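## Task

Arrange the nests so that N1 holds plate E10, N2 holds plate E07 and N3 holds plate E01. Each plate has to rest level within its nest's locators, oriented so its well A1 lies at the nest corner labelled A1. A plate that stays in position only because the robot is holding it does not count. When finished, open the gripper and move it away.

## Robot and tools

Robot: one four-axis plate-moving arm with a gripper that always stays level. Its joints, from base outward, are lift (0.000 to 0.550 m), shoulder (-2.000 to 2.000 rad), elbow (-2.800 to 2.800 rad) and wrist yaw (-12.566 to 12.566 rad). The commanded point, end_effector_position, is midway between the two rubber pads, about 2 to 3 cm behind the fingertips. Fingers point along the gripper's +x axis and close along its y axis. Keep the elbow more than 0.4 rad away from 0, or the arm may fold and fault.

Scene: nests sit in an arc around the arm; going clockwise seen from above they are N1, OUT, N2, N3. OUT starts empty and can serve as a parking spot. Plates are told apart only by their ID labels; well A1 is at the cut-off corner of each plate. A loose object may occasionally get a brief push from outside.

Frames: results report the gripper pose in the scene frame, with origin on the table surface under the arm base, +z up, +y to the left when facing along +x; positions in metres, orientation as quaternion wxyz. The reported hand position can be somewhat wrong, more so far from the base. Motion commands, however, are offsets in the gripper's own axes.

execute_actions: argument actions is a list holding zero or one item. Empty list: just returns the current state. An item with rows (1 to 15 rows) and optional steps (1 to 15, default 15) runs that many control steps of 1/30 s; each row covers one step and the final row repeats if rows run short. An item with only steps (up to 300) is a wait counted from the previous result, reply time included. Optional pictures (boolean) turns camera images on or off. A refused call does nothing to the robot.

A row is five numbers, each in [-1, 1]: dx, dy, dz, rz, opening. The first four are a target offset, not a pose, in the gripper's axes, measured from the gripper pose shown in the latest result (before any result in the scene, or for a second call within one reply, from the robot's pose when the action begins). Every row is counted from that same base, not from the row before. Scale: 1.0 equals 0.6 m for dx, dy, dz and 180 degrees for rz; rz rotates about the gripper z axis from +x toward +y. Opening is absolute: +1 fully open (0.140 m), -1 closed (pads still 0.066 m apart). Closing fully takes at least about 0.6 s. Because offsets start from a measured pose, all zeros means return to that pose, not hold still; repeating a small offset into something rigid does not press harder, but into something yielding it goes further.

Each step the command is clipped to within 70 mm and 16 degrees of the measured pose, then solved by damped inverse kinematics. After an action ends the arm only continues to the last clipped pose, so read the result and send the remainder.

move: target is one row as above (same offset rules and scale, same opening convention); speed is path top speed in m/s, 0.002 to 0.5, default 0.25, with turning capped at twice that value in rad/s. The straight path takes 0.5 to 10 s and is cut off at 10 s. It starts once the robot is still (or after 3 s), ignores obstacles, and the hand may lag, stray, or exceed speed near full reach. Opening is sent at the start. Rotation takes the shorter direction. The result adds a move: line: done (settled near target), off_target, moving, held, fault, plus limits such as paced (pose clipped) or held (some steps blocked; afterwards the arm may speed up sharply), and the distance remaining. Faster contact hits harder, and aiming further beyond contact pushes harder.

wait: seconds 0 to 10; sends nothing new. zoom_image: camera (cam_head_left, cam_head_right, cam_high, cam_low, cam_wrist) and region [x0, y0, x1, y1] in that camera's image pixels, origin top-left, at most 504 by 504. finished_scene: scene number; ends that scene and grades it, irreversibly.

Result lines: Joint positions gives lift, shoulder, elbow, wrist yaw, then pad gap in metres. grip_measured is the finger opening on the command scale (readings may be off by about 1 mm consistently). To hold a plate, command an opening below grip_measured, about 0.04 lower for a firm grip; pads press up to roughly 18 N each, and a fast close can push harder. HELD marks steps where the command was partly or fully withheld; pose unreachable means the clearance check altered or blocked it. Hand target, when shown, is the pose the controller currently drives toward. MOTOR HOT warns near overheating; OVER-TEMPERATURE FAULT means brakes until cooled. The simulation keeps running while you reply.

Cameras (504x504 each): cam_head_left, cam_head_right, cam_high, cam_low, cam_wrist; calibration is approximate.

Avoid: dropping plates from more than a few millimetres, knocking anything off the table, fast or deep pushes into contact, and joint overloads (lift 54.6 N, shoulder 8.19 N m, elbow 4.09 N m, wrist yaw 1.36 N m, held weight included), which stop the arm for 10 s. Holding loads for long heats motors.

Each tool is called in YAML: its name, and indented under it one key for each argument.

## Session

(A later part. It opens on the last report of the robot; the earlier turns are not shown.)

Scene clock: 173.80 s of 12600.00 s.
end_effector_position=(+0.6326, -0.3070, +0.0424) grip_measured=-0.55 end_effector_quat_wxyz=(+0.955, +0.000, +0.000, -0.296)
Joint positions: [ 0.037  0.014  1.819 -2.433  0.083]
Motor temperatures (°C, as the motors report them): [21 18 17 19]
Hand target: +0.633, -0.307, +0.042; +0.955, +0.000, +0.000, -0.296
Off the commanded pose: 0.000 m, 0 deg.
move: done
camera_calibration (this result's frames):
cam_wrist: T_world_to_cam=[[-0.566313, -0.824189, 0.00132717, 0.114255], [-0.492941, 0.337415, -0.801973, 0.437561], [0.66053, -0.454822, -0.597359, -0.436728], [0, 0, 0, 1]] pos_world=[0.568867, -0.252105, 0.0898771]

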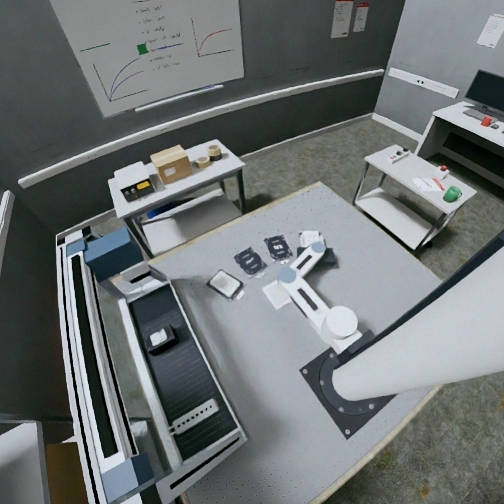

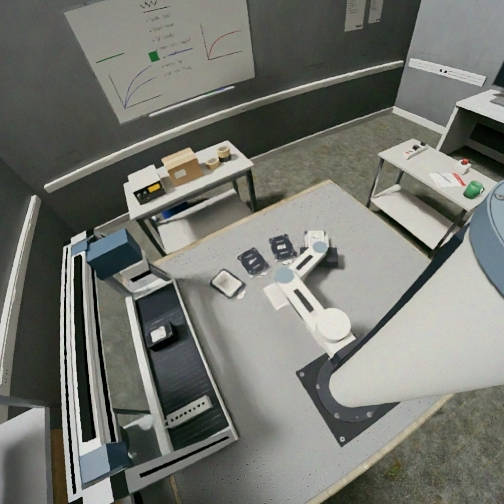

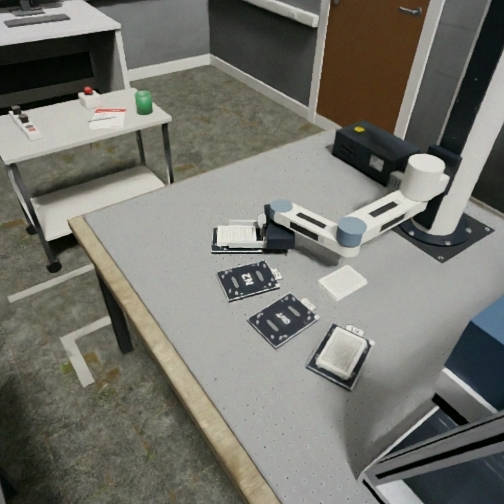

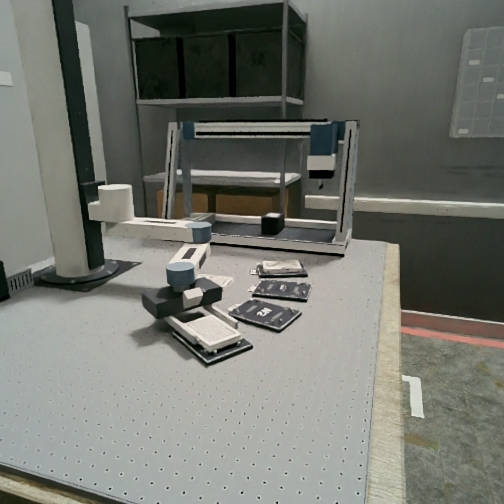

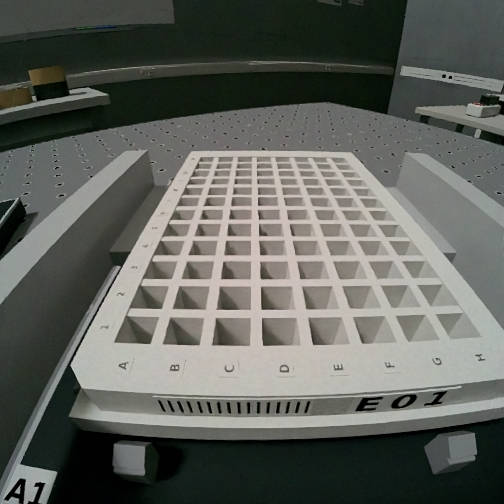

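move:
  target: [0,0.0007,-0.0135,0,-0.6]
  speed: 0.015

move:
  target: [0,0,0,0,0.0]

Scene clock: 178.93 s of 12600.00 s.
end_effector_position=(+0.6329, -0.3066, +0.0342) grip_measured=-0.55 end_effector_quat_wxyz=(+0.955, +0.000, +0.000, -0.296)
Joint positions: [ 0.029  0.015  1.819 -2.434  0.083]
Motor temperatures (°C, as the motors report them): [21 18 17 19]
Hand target: +0.633, -0.307, +0.034; +0.955, +0.000, +0.000, -0.296
Off the commanded pose: 0.000 m, 0 deg.
After step 90, 1.37 s passed at rest.
move: done
camera_calibration (this result's frames):
cam_wrist: T_world_to_cam=[[-0.56609, -0.824342, 0.00132717, 0.114496], [-0.493032, 0.337283, -0.801973, 0.431054], [0.660652, -0.454643, -0.597359, -0.441636], [0, 0, 0, 1]] pos_world=[0.569106, -0.25179, 0.0817258]

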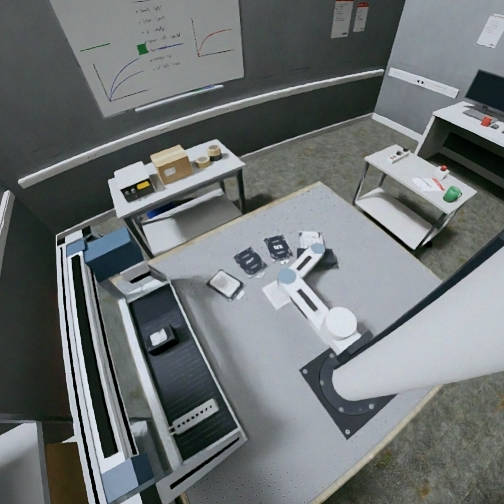

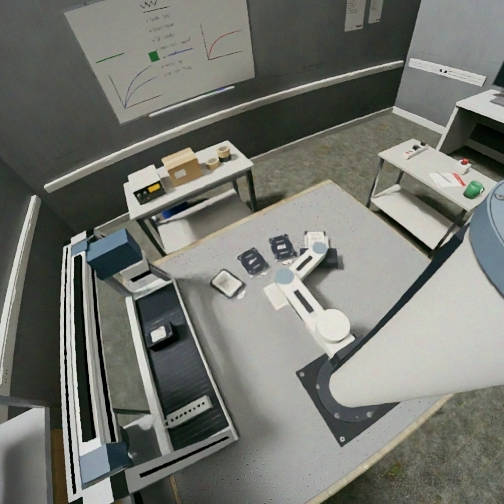

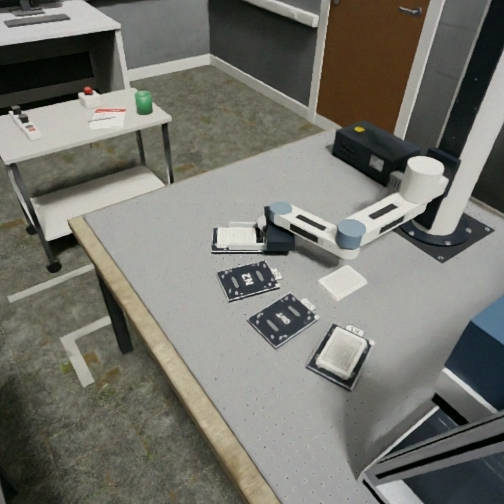

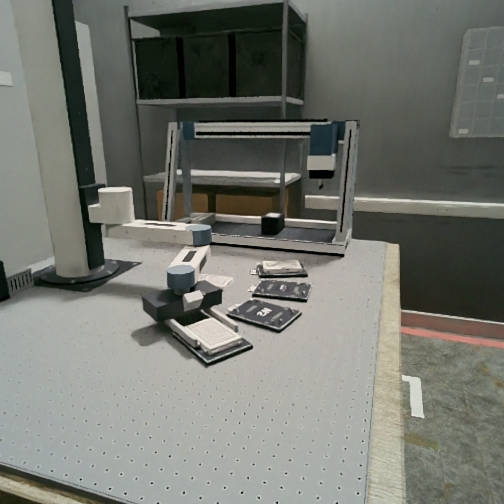

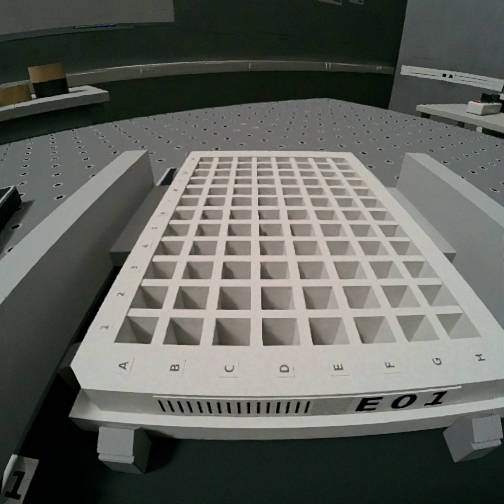

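Scene clock: 179.43 s of 12600.00 s.
end_effector_position=(+0.6329, -0.3067, +0.0342) grip_measured=+0.00 end_effector_quat_wxyz=(+0.955, +0.000, +0.000, -0.296)
Joint positions: [ 0.029  0.015  1.819 -2.434  0.103]
Motor temperatures (°C, as the motors report them): [21 18 17 19]
Hand target: +0.633, -0.307, +0.034; +0.955, +0.000, +0.000, -0.296
Off the commanded pose: 0.000 m, 0 deg.
move: done
camera_calibration (this result's frames):
cam_wrist: T_world_to_cam=[[-0.566107, -0.824331, 0.00132717, 0.114503], [-0.493025, 0.337293, -0.801973, 0.431053], [0.660643, -0.454657, -0.597359, -0.441635], [0, 0, 0, 1]] pos_world=[0.569104, -0.251795, 0.0817258]

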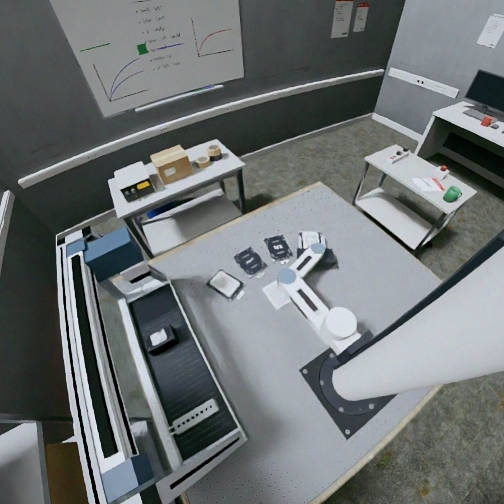

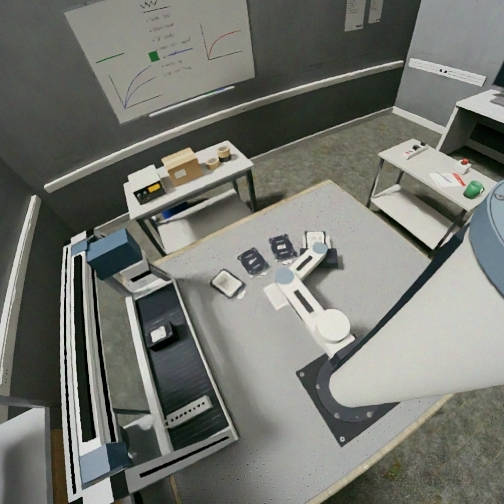

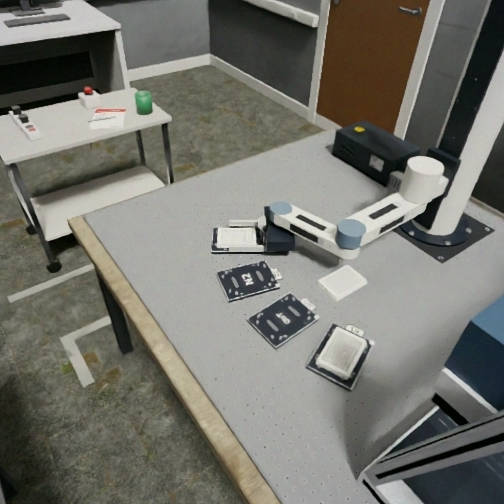

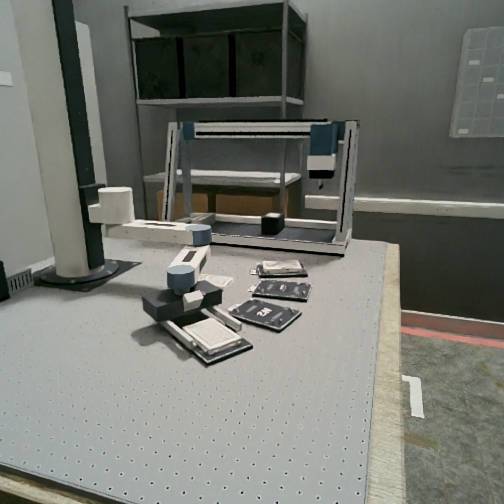

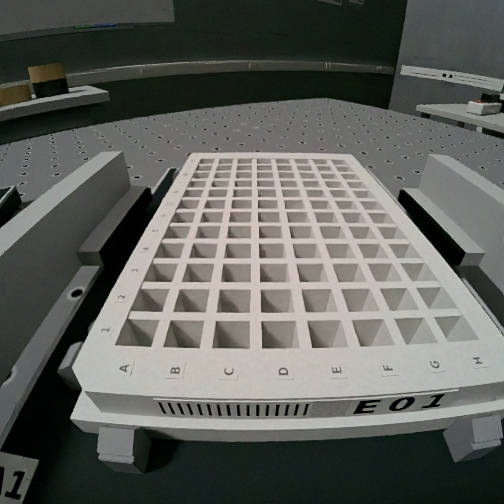

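move:
  target: [0,0,0.05,0,0.0]

move:
  target: [-0.48,0.7217,0.0655,0.325,0.0]
  speed: 0.35

zoom_image:
  camera: "cam_wrist"
  region: [120, 210, 420, 460]

Scene clock: 185.17 s of 12600.00 s.
end_effector_position=(+0.6329, -0.3066, +0.0643) grip_measured=+0.00 end_effector_quat_wxyz=(+0.955, +0.000, +0.000, -0.296)
Joint positions: [ 0.059  0.015  1.819 -2.434  0.103]
Motor temperatures (°C, as the motors report them): [21 18 17 19]
Hand target: +0.633, -0.307, +0.064; +0.955, +0.000, +0.000, -0.296
Off the commanded pose: 0.000 m, 0 deg.
After step 90, 2.03 s passed at rest.
move: done
camera_calibration (this result's frames):
cam_wrist: T_world_to_cam=[[-0.566084, -0.824347, 0.00132717, 0.114453], [-0.493035, 0.337278, -0.801973, 0.455149], [0.660656, -0.454638, -0.597359, -0.423696], [0, 0, 0, 1]] pos_world=[0.569111, -0.251791, 0.111766]

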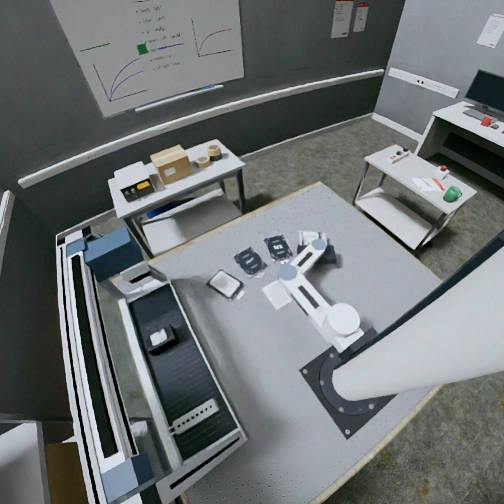

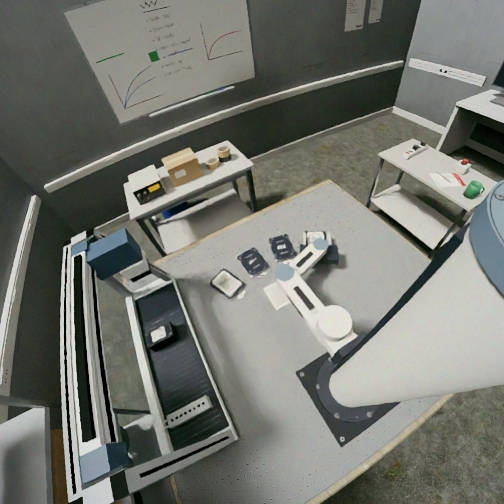

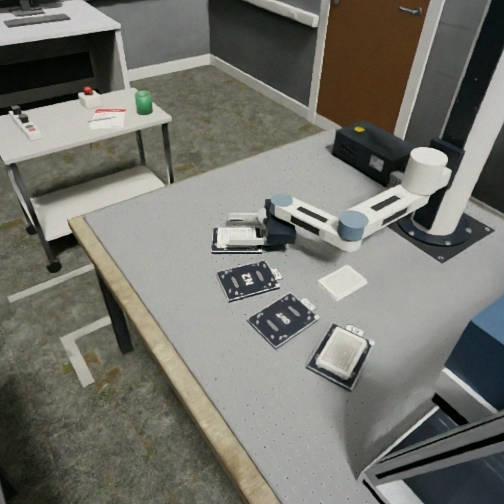

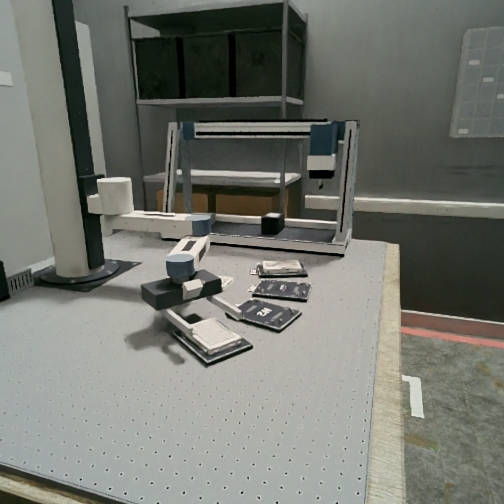

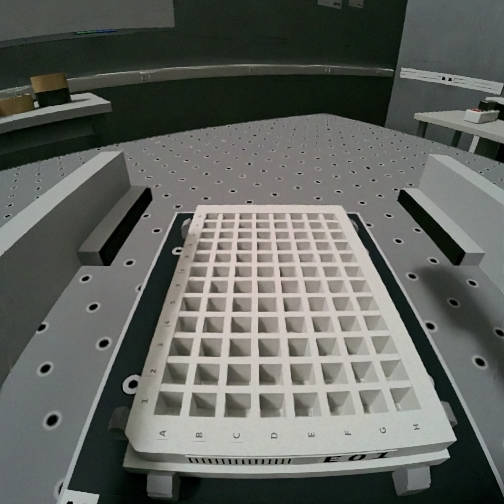

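Scene clock: 187.03 s of 12600.00 s.
end_effector_position=(+0.6400, +0.2135, +0.1036) grip_measured=+0.00 end_effector_quat_wxyz=(+0.978, +0.000, +0.000, +0.209)
Joint positions: [ 0.099  1.136  1.587 -2.301  0.103]
Motor temperatures (°C, as the motors report them): [21 18 17 19]
Hand target: +0.640, +0.213, +0.104; +0.978, +0.000, +0.000, +0.209
Off the commanded pose: 0.000 m, 0 deg.
move: done
camera_calibration (this result's frames):
cam_wrist: T_world_to_cam=[[0.407677, -0.913125, 0.00132717, -0.0570244], [-0.545031, -0.244502, -0.801973, 0.472246], [0.732626, 0.326222, -0.597359, -0.381217], [0, 0, 0, 1]] pos_world=[0.559926, 0.187756, 0.151081]

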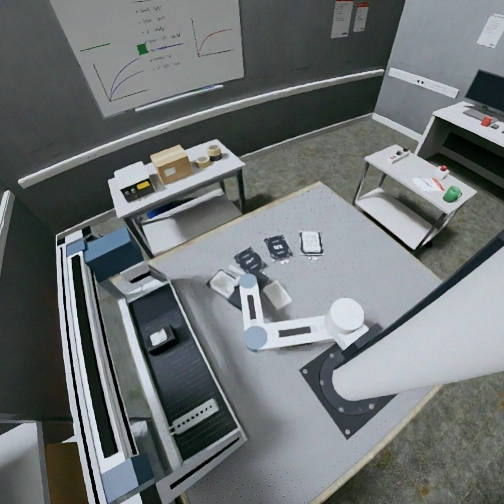

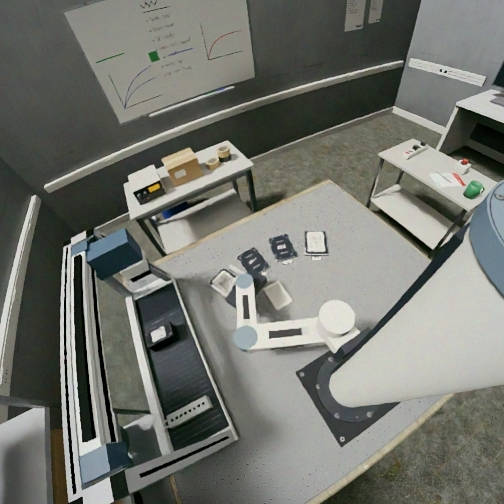

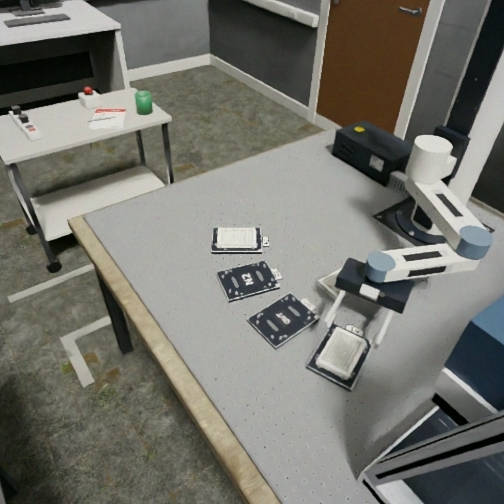

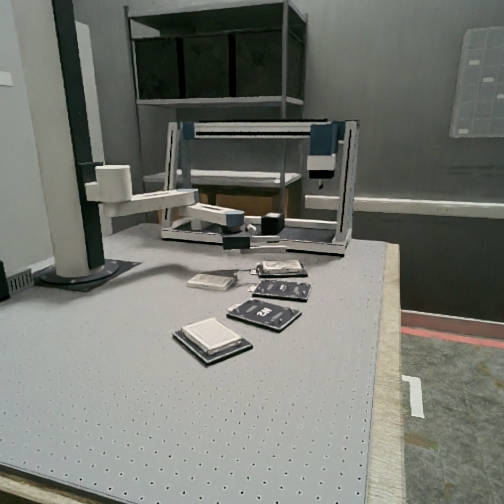

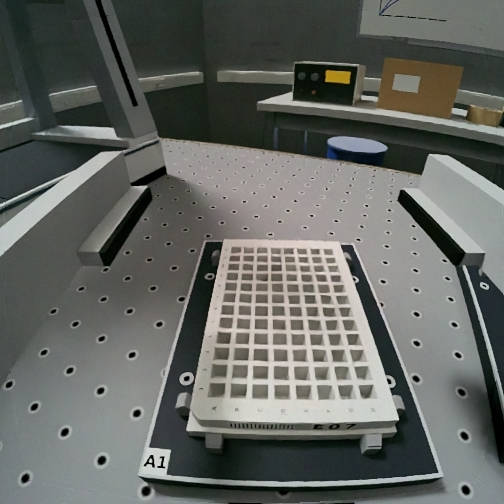

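Region (120, 210, 420, 460) of cam_wrist's 504x504 image, scaled by 1.680, with more detail than that image has.

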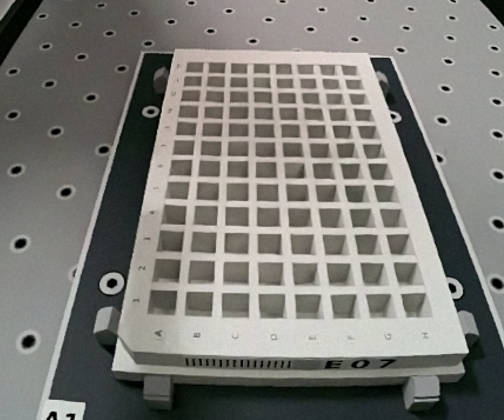

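move:
  target: [0.0398,-0.0137,-0.09,-0.0095,0.2]
  speed: 0.1

move:
  target: [0,0,-0.027,0,0.2]
  speed: 0.05

Scene clock: 195.30 s of 12600.00 s.
end_effector_position=(+0.6651, +0.2158, +0.0496) grip_measured=+0.20 end_effector_quat_wxyz=(+0.981, +0.000, +0.000, +0.195)
Joint positions: [ 0.045  1.066  1.724 -2.398  0.11 ]
Motor temperatures (°C, as the motors report them): [21 18 17 19]
Hand target: +0.665, +0.216, +0.050; +0.981, +0.000, +0.000, +0.194
Off the commanded pose: 0.000 m, 0 deg.
After step 90, 4.37 s passed at rest.
move: done
camera_calibration (this result's frames):
cam_wrist: T_world_to_cam=[[0.380471, -0.924792, 0.00132717, -0.0445142], [-0.552029, -0.228263, -0.801973, 0.444316], [0.741961, 0.304395, -0.597359, -0.434158], [0, 0, 0, 1]] pos_world=[0.58434, 0.19241, 0.0970399]

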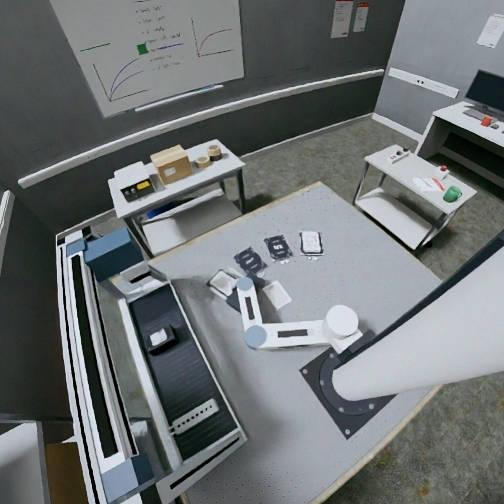

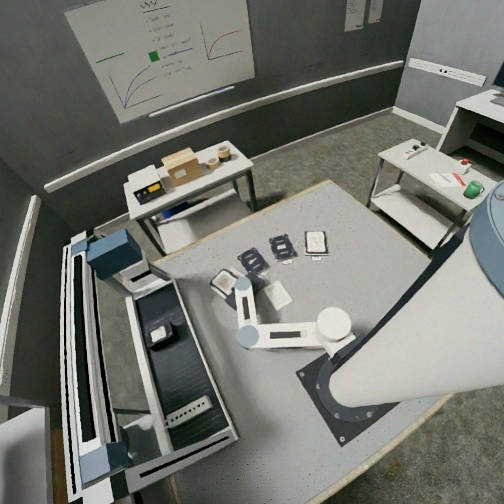

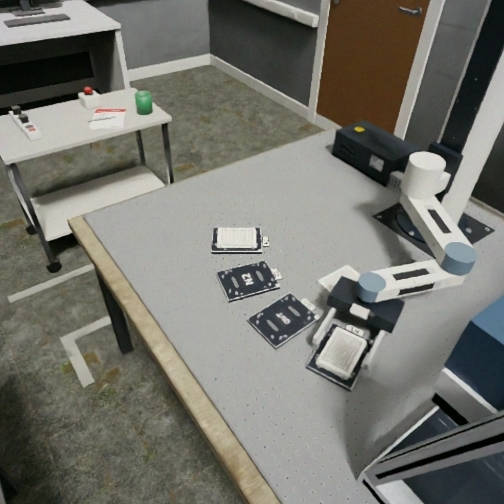

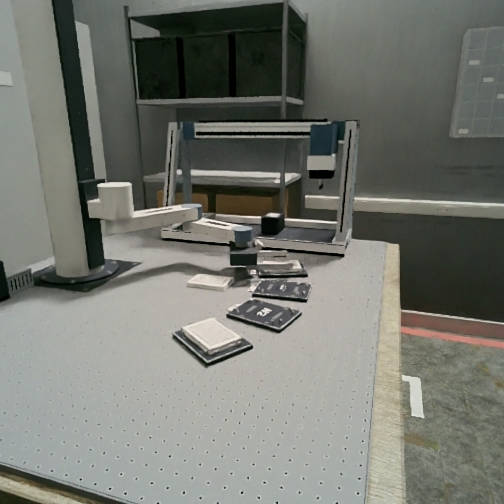

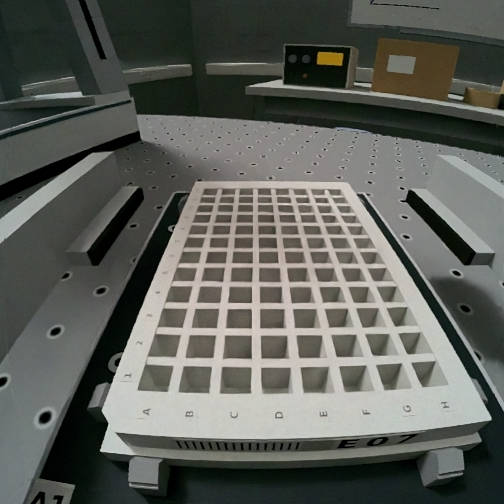

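Scene clock: 196.00 s of 12600.00 s.
end_effector_position=(+0.6651, +0.2158, +0.0333) grip_measured=+0.20 end_effector_quat_wxyz=(+0.981, +0.000, +0.000, +0.195)
Joint positions: [ 0.028  1.066  1.724 -2.398  0.11 ]
Motor temperatures (°C, as the motors report them): [21 18 17 19]
Hand target: +0.665, +0.216, +0.033; +0.981, +0.000, +0.000, +0.195
Off the commanded pose: 0.000 m, 0 deg.
move: done
camera_calibration (this result's frames):
cam_wrist: T_world_to_cam=[[0.380468, -0.924793, 0.00132717, -0.0444914], [-0.55203, -0.228261, -0.801973, 0.431291], [0.741962, 0.304393, -0.597359, -0.443859], [0, 0, 0, 1]] pos_world=[0.58434, 0.192409, 0.0807993]

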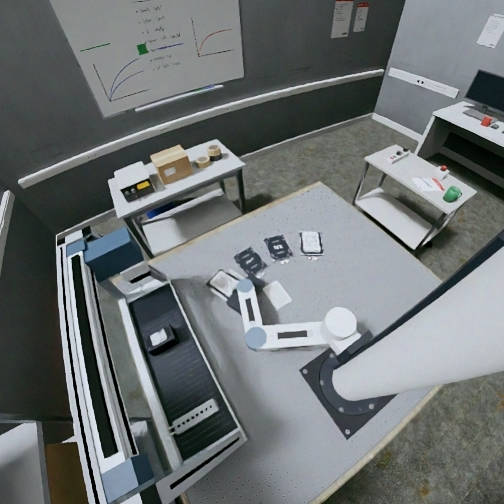

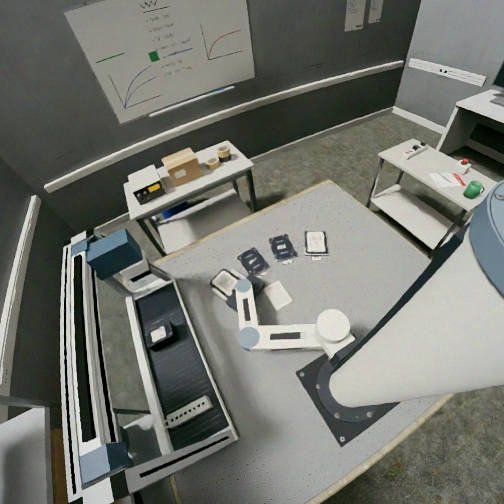

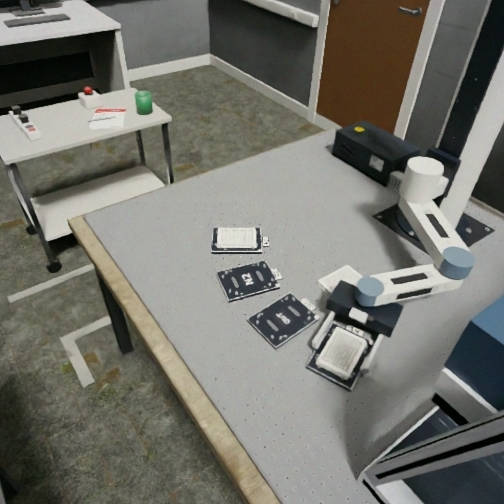

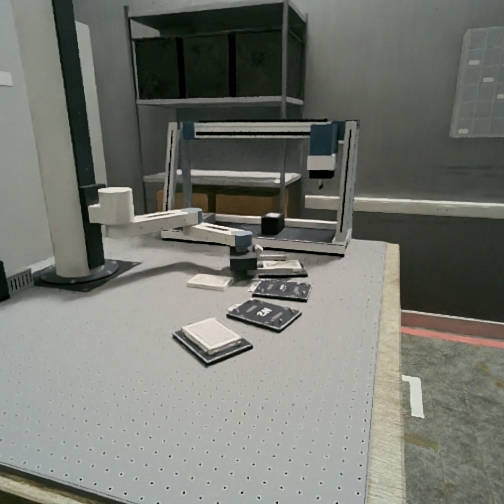

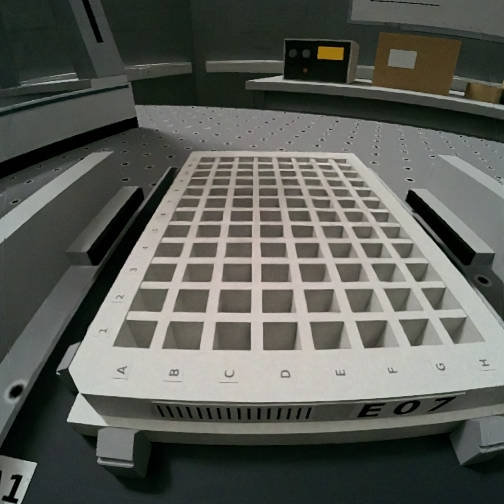

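execute_actions:
  actions:
    - {"rows":[[-0.0018,-0.0005,0.0002,-0.0015,0],[-0.0018,-0.0005,0.0002,-0.0015,-0.15],[-0.0018,-0.0005,0.0002,-0.0015,-0.3],[-0.0018,-0.0005,0.0002,-0.0015,-0.35],[-0.0018,-0.0005,0.0002,-0.0015,-0.4],[-0.0018,-0.0005,0.0002,-0.0015,-0.44],[-0.0018,-0.0005,0.0002,-0.0015,-0.48],[-0.0018,-0.0005,0.0002,-0.0015,-0.5],[-0.0018,-0.0005,0.0002,-0.0015,-0.52],[-0.0018,-0.0005,0.0002,-0.0015,-0.54],[-0.0018,-0.0005,0.0002,-0.0015,-0.56],[-0.0018,-0.0005,0.0002,-0.0015,-0.58],[-0.0018,-0.0005,0.0002,-0.0015,-0.6]]}

move:
  target: [0,0,0.04,0,-0.6]
  speed: 0.08

Scene clock: 205.90 s of 12600.00 s.
end_effector_position=(+0.6642, +0.2151, +0.0334) grip_measured=-0.55 end_effector_quat_wxyz=(+0.981, +0.000, +0.000, +0.192)
Joint positions: [ 0.028  1.07   1.717 -2.4    0.083]
Motor temperatures (°C, as the motors report them): [21 18 17 19]
Hand target: +0.664, +0.215, +0.033; +0.981, +0.000, +0.000, +0.192
Off the commanded pose: 0.000 m, 0 deg.
Steps of this call (steps 1 to 90: nothing new was sent; then 6.40 s passed at rest; steps 91 to 105: all 15 steps of this action). Readings (end_effector_position):
91: (+0.6651, +0.2157, +0.0333)
92: (+0.6643, +0.2151, +0.0334)
94: (+0.6642, +0.2151, +0.0334)
98: (+0.6642, +0.2151, +0.0334)
105: the state above
camera_calibration (this result's frames):
cam_wrist: T_world_to_cam=[[0.376195, -0.926539, 0.00132717, -0.0415765], [-0.553077, -0.22571, -0.801973, 0.430862], [0.743359, 0.300964, -0.597359, -0.44313], [0, 0, 0, 1]] pos_world=[0.583345, 0.192094, 0.080887]

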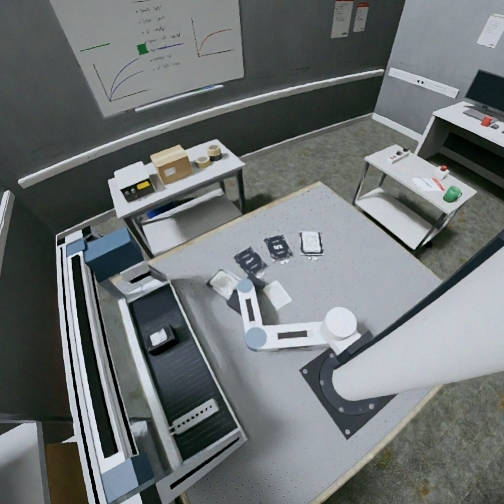

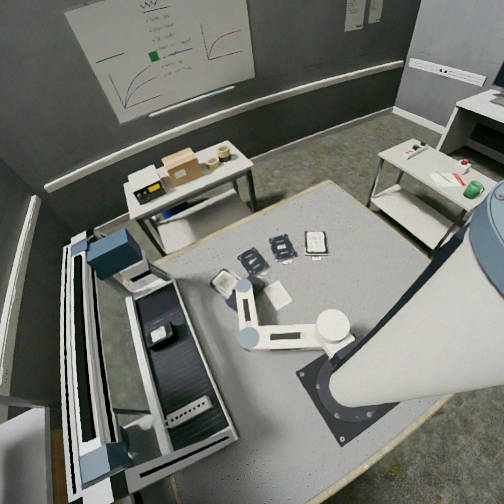

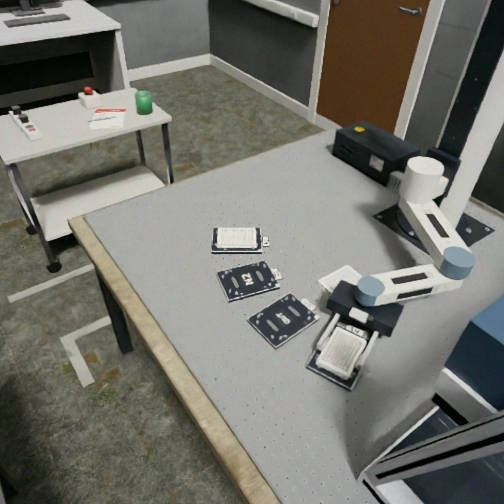

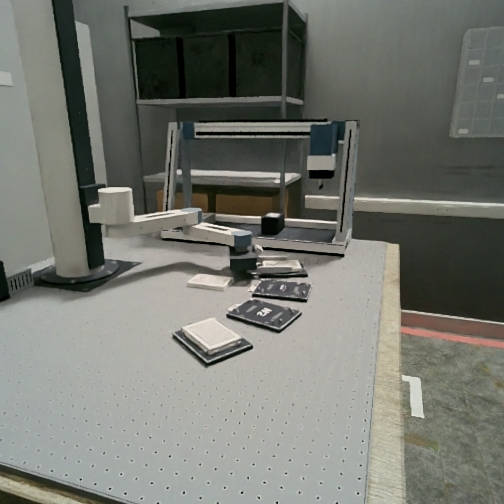

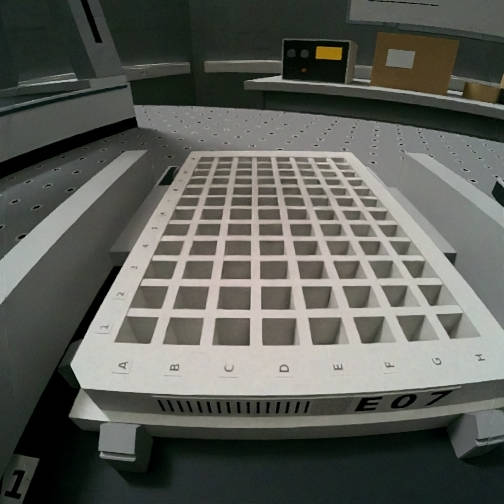

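Scene clock: 206.83 s of 12600.00 s.
end_effector_position=(+0.6642, +0.2151, +0.0574) grip_measured=-0.55 end_effector_quat_wxyz=(+0.981, +0.000, +0.000, +0.192)
Joint positions: [ 0.052  1.07   1.717 -2.4    0.083]
Motor temperatures (°C, as the motors report them): [21 18 17 19]
Hand target: +0.664, +0.215, +0.057; +0.981, +0.000, +0.000, +0.192
Off the commanded pose: 0.000 m, 0 deg.
move: done
camera_calibration (this result's frames):
cam_wrist: T_world_to_cam=[[0.376207, -0.926535, 0.00132717, -0.0416131], [-0.553075, -0.225717, -0.801973, 0.450132], [0.743355, 0.300973, -0.597359, -0.428778], [0, 0, 0, 1]] pos_world=[0.583346, 0.192097, 0.104915]

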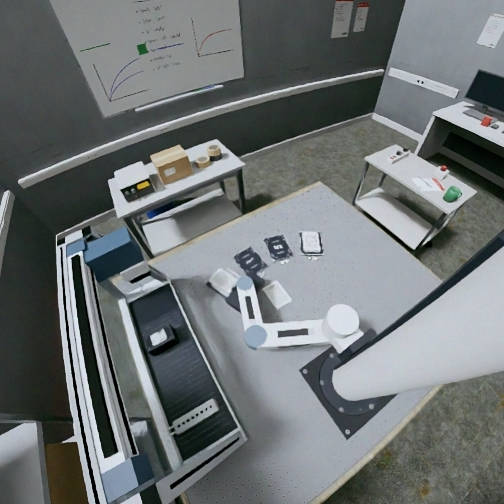

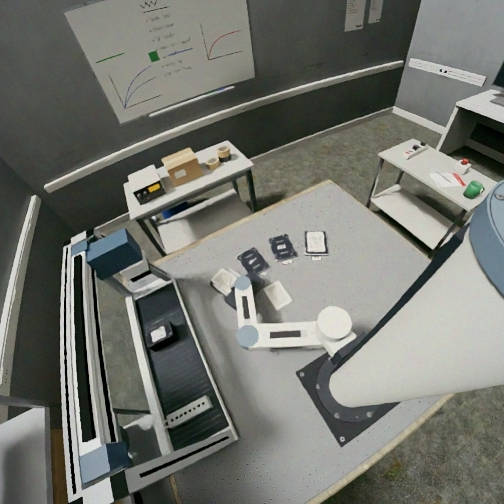

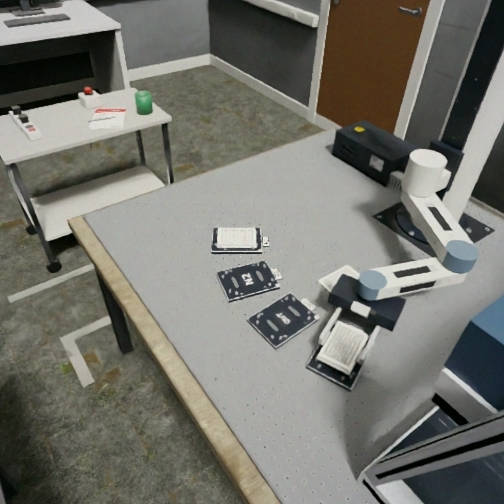

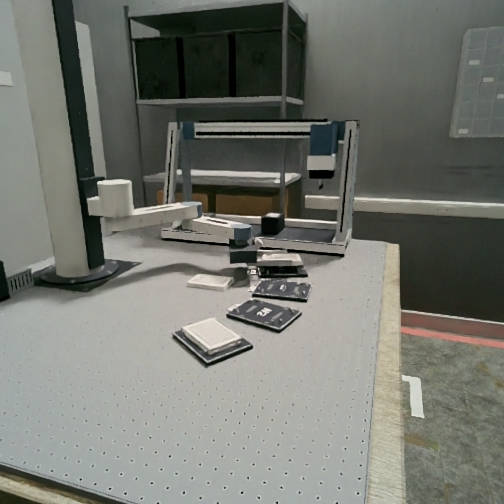

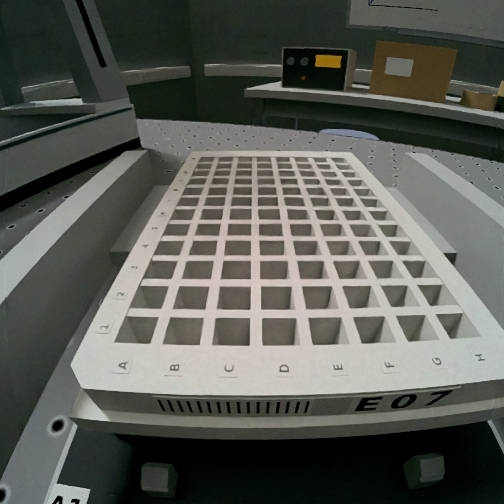

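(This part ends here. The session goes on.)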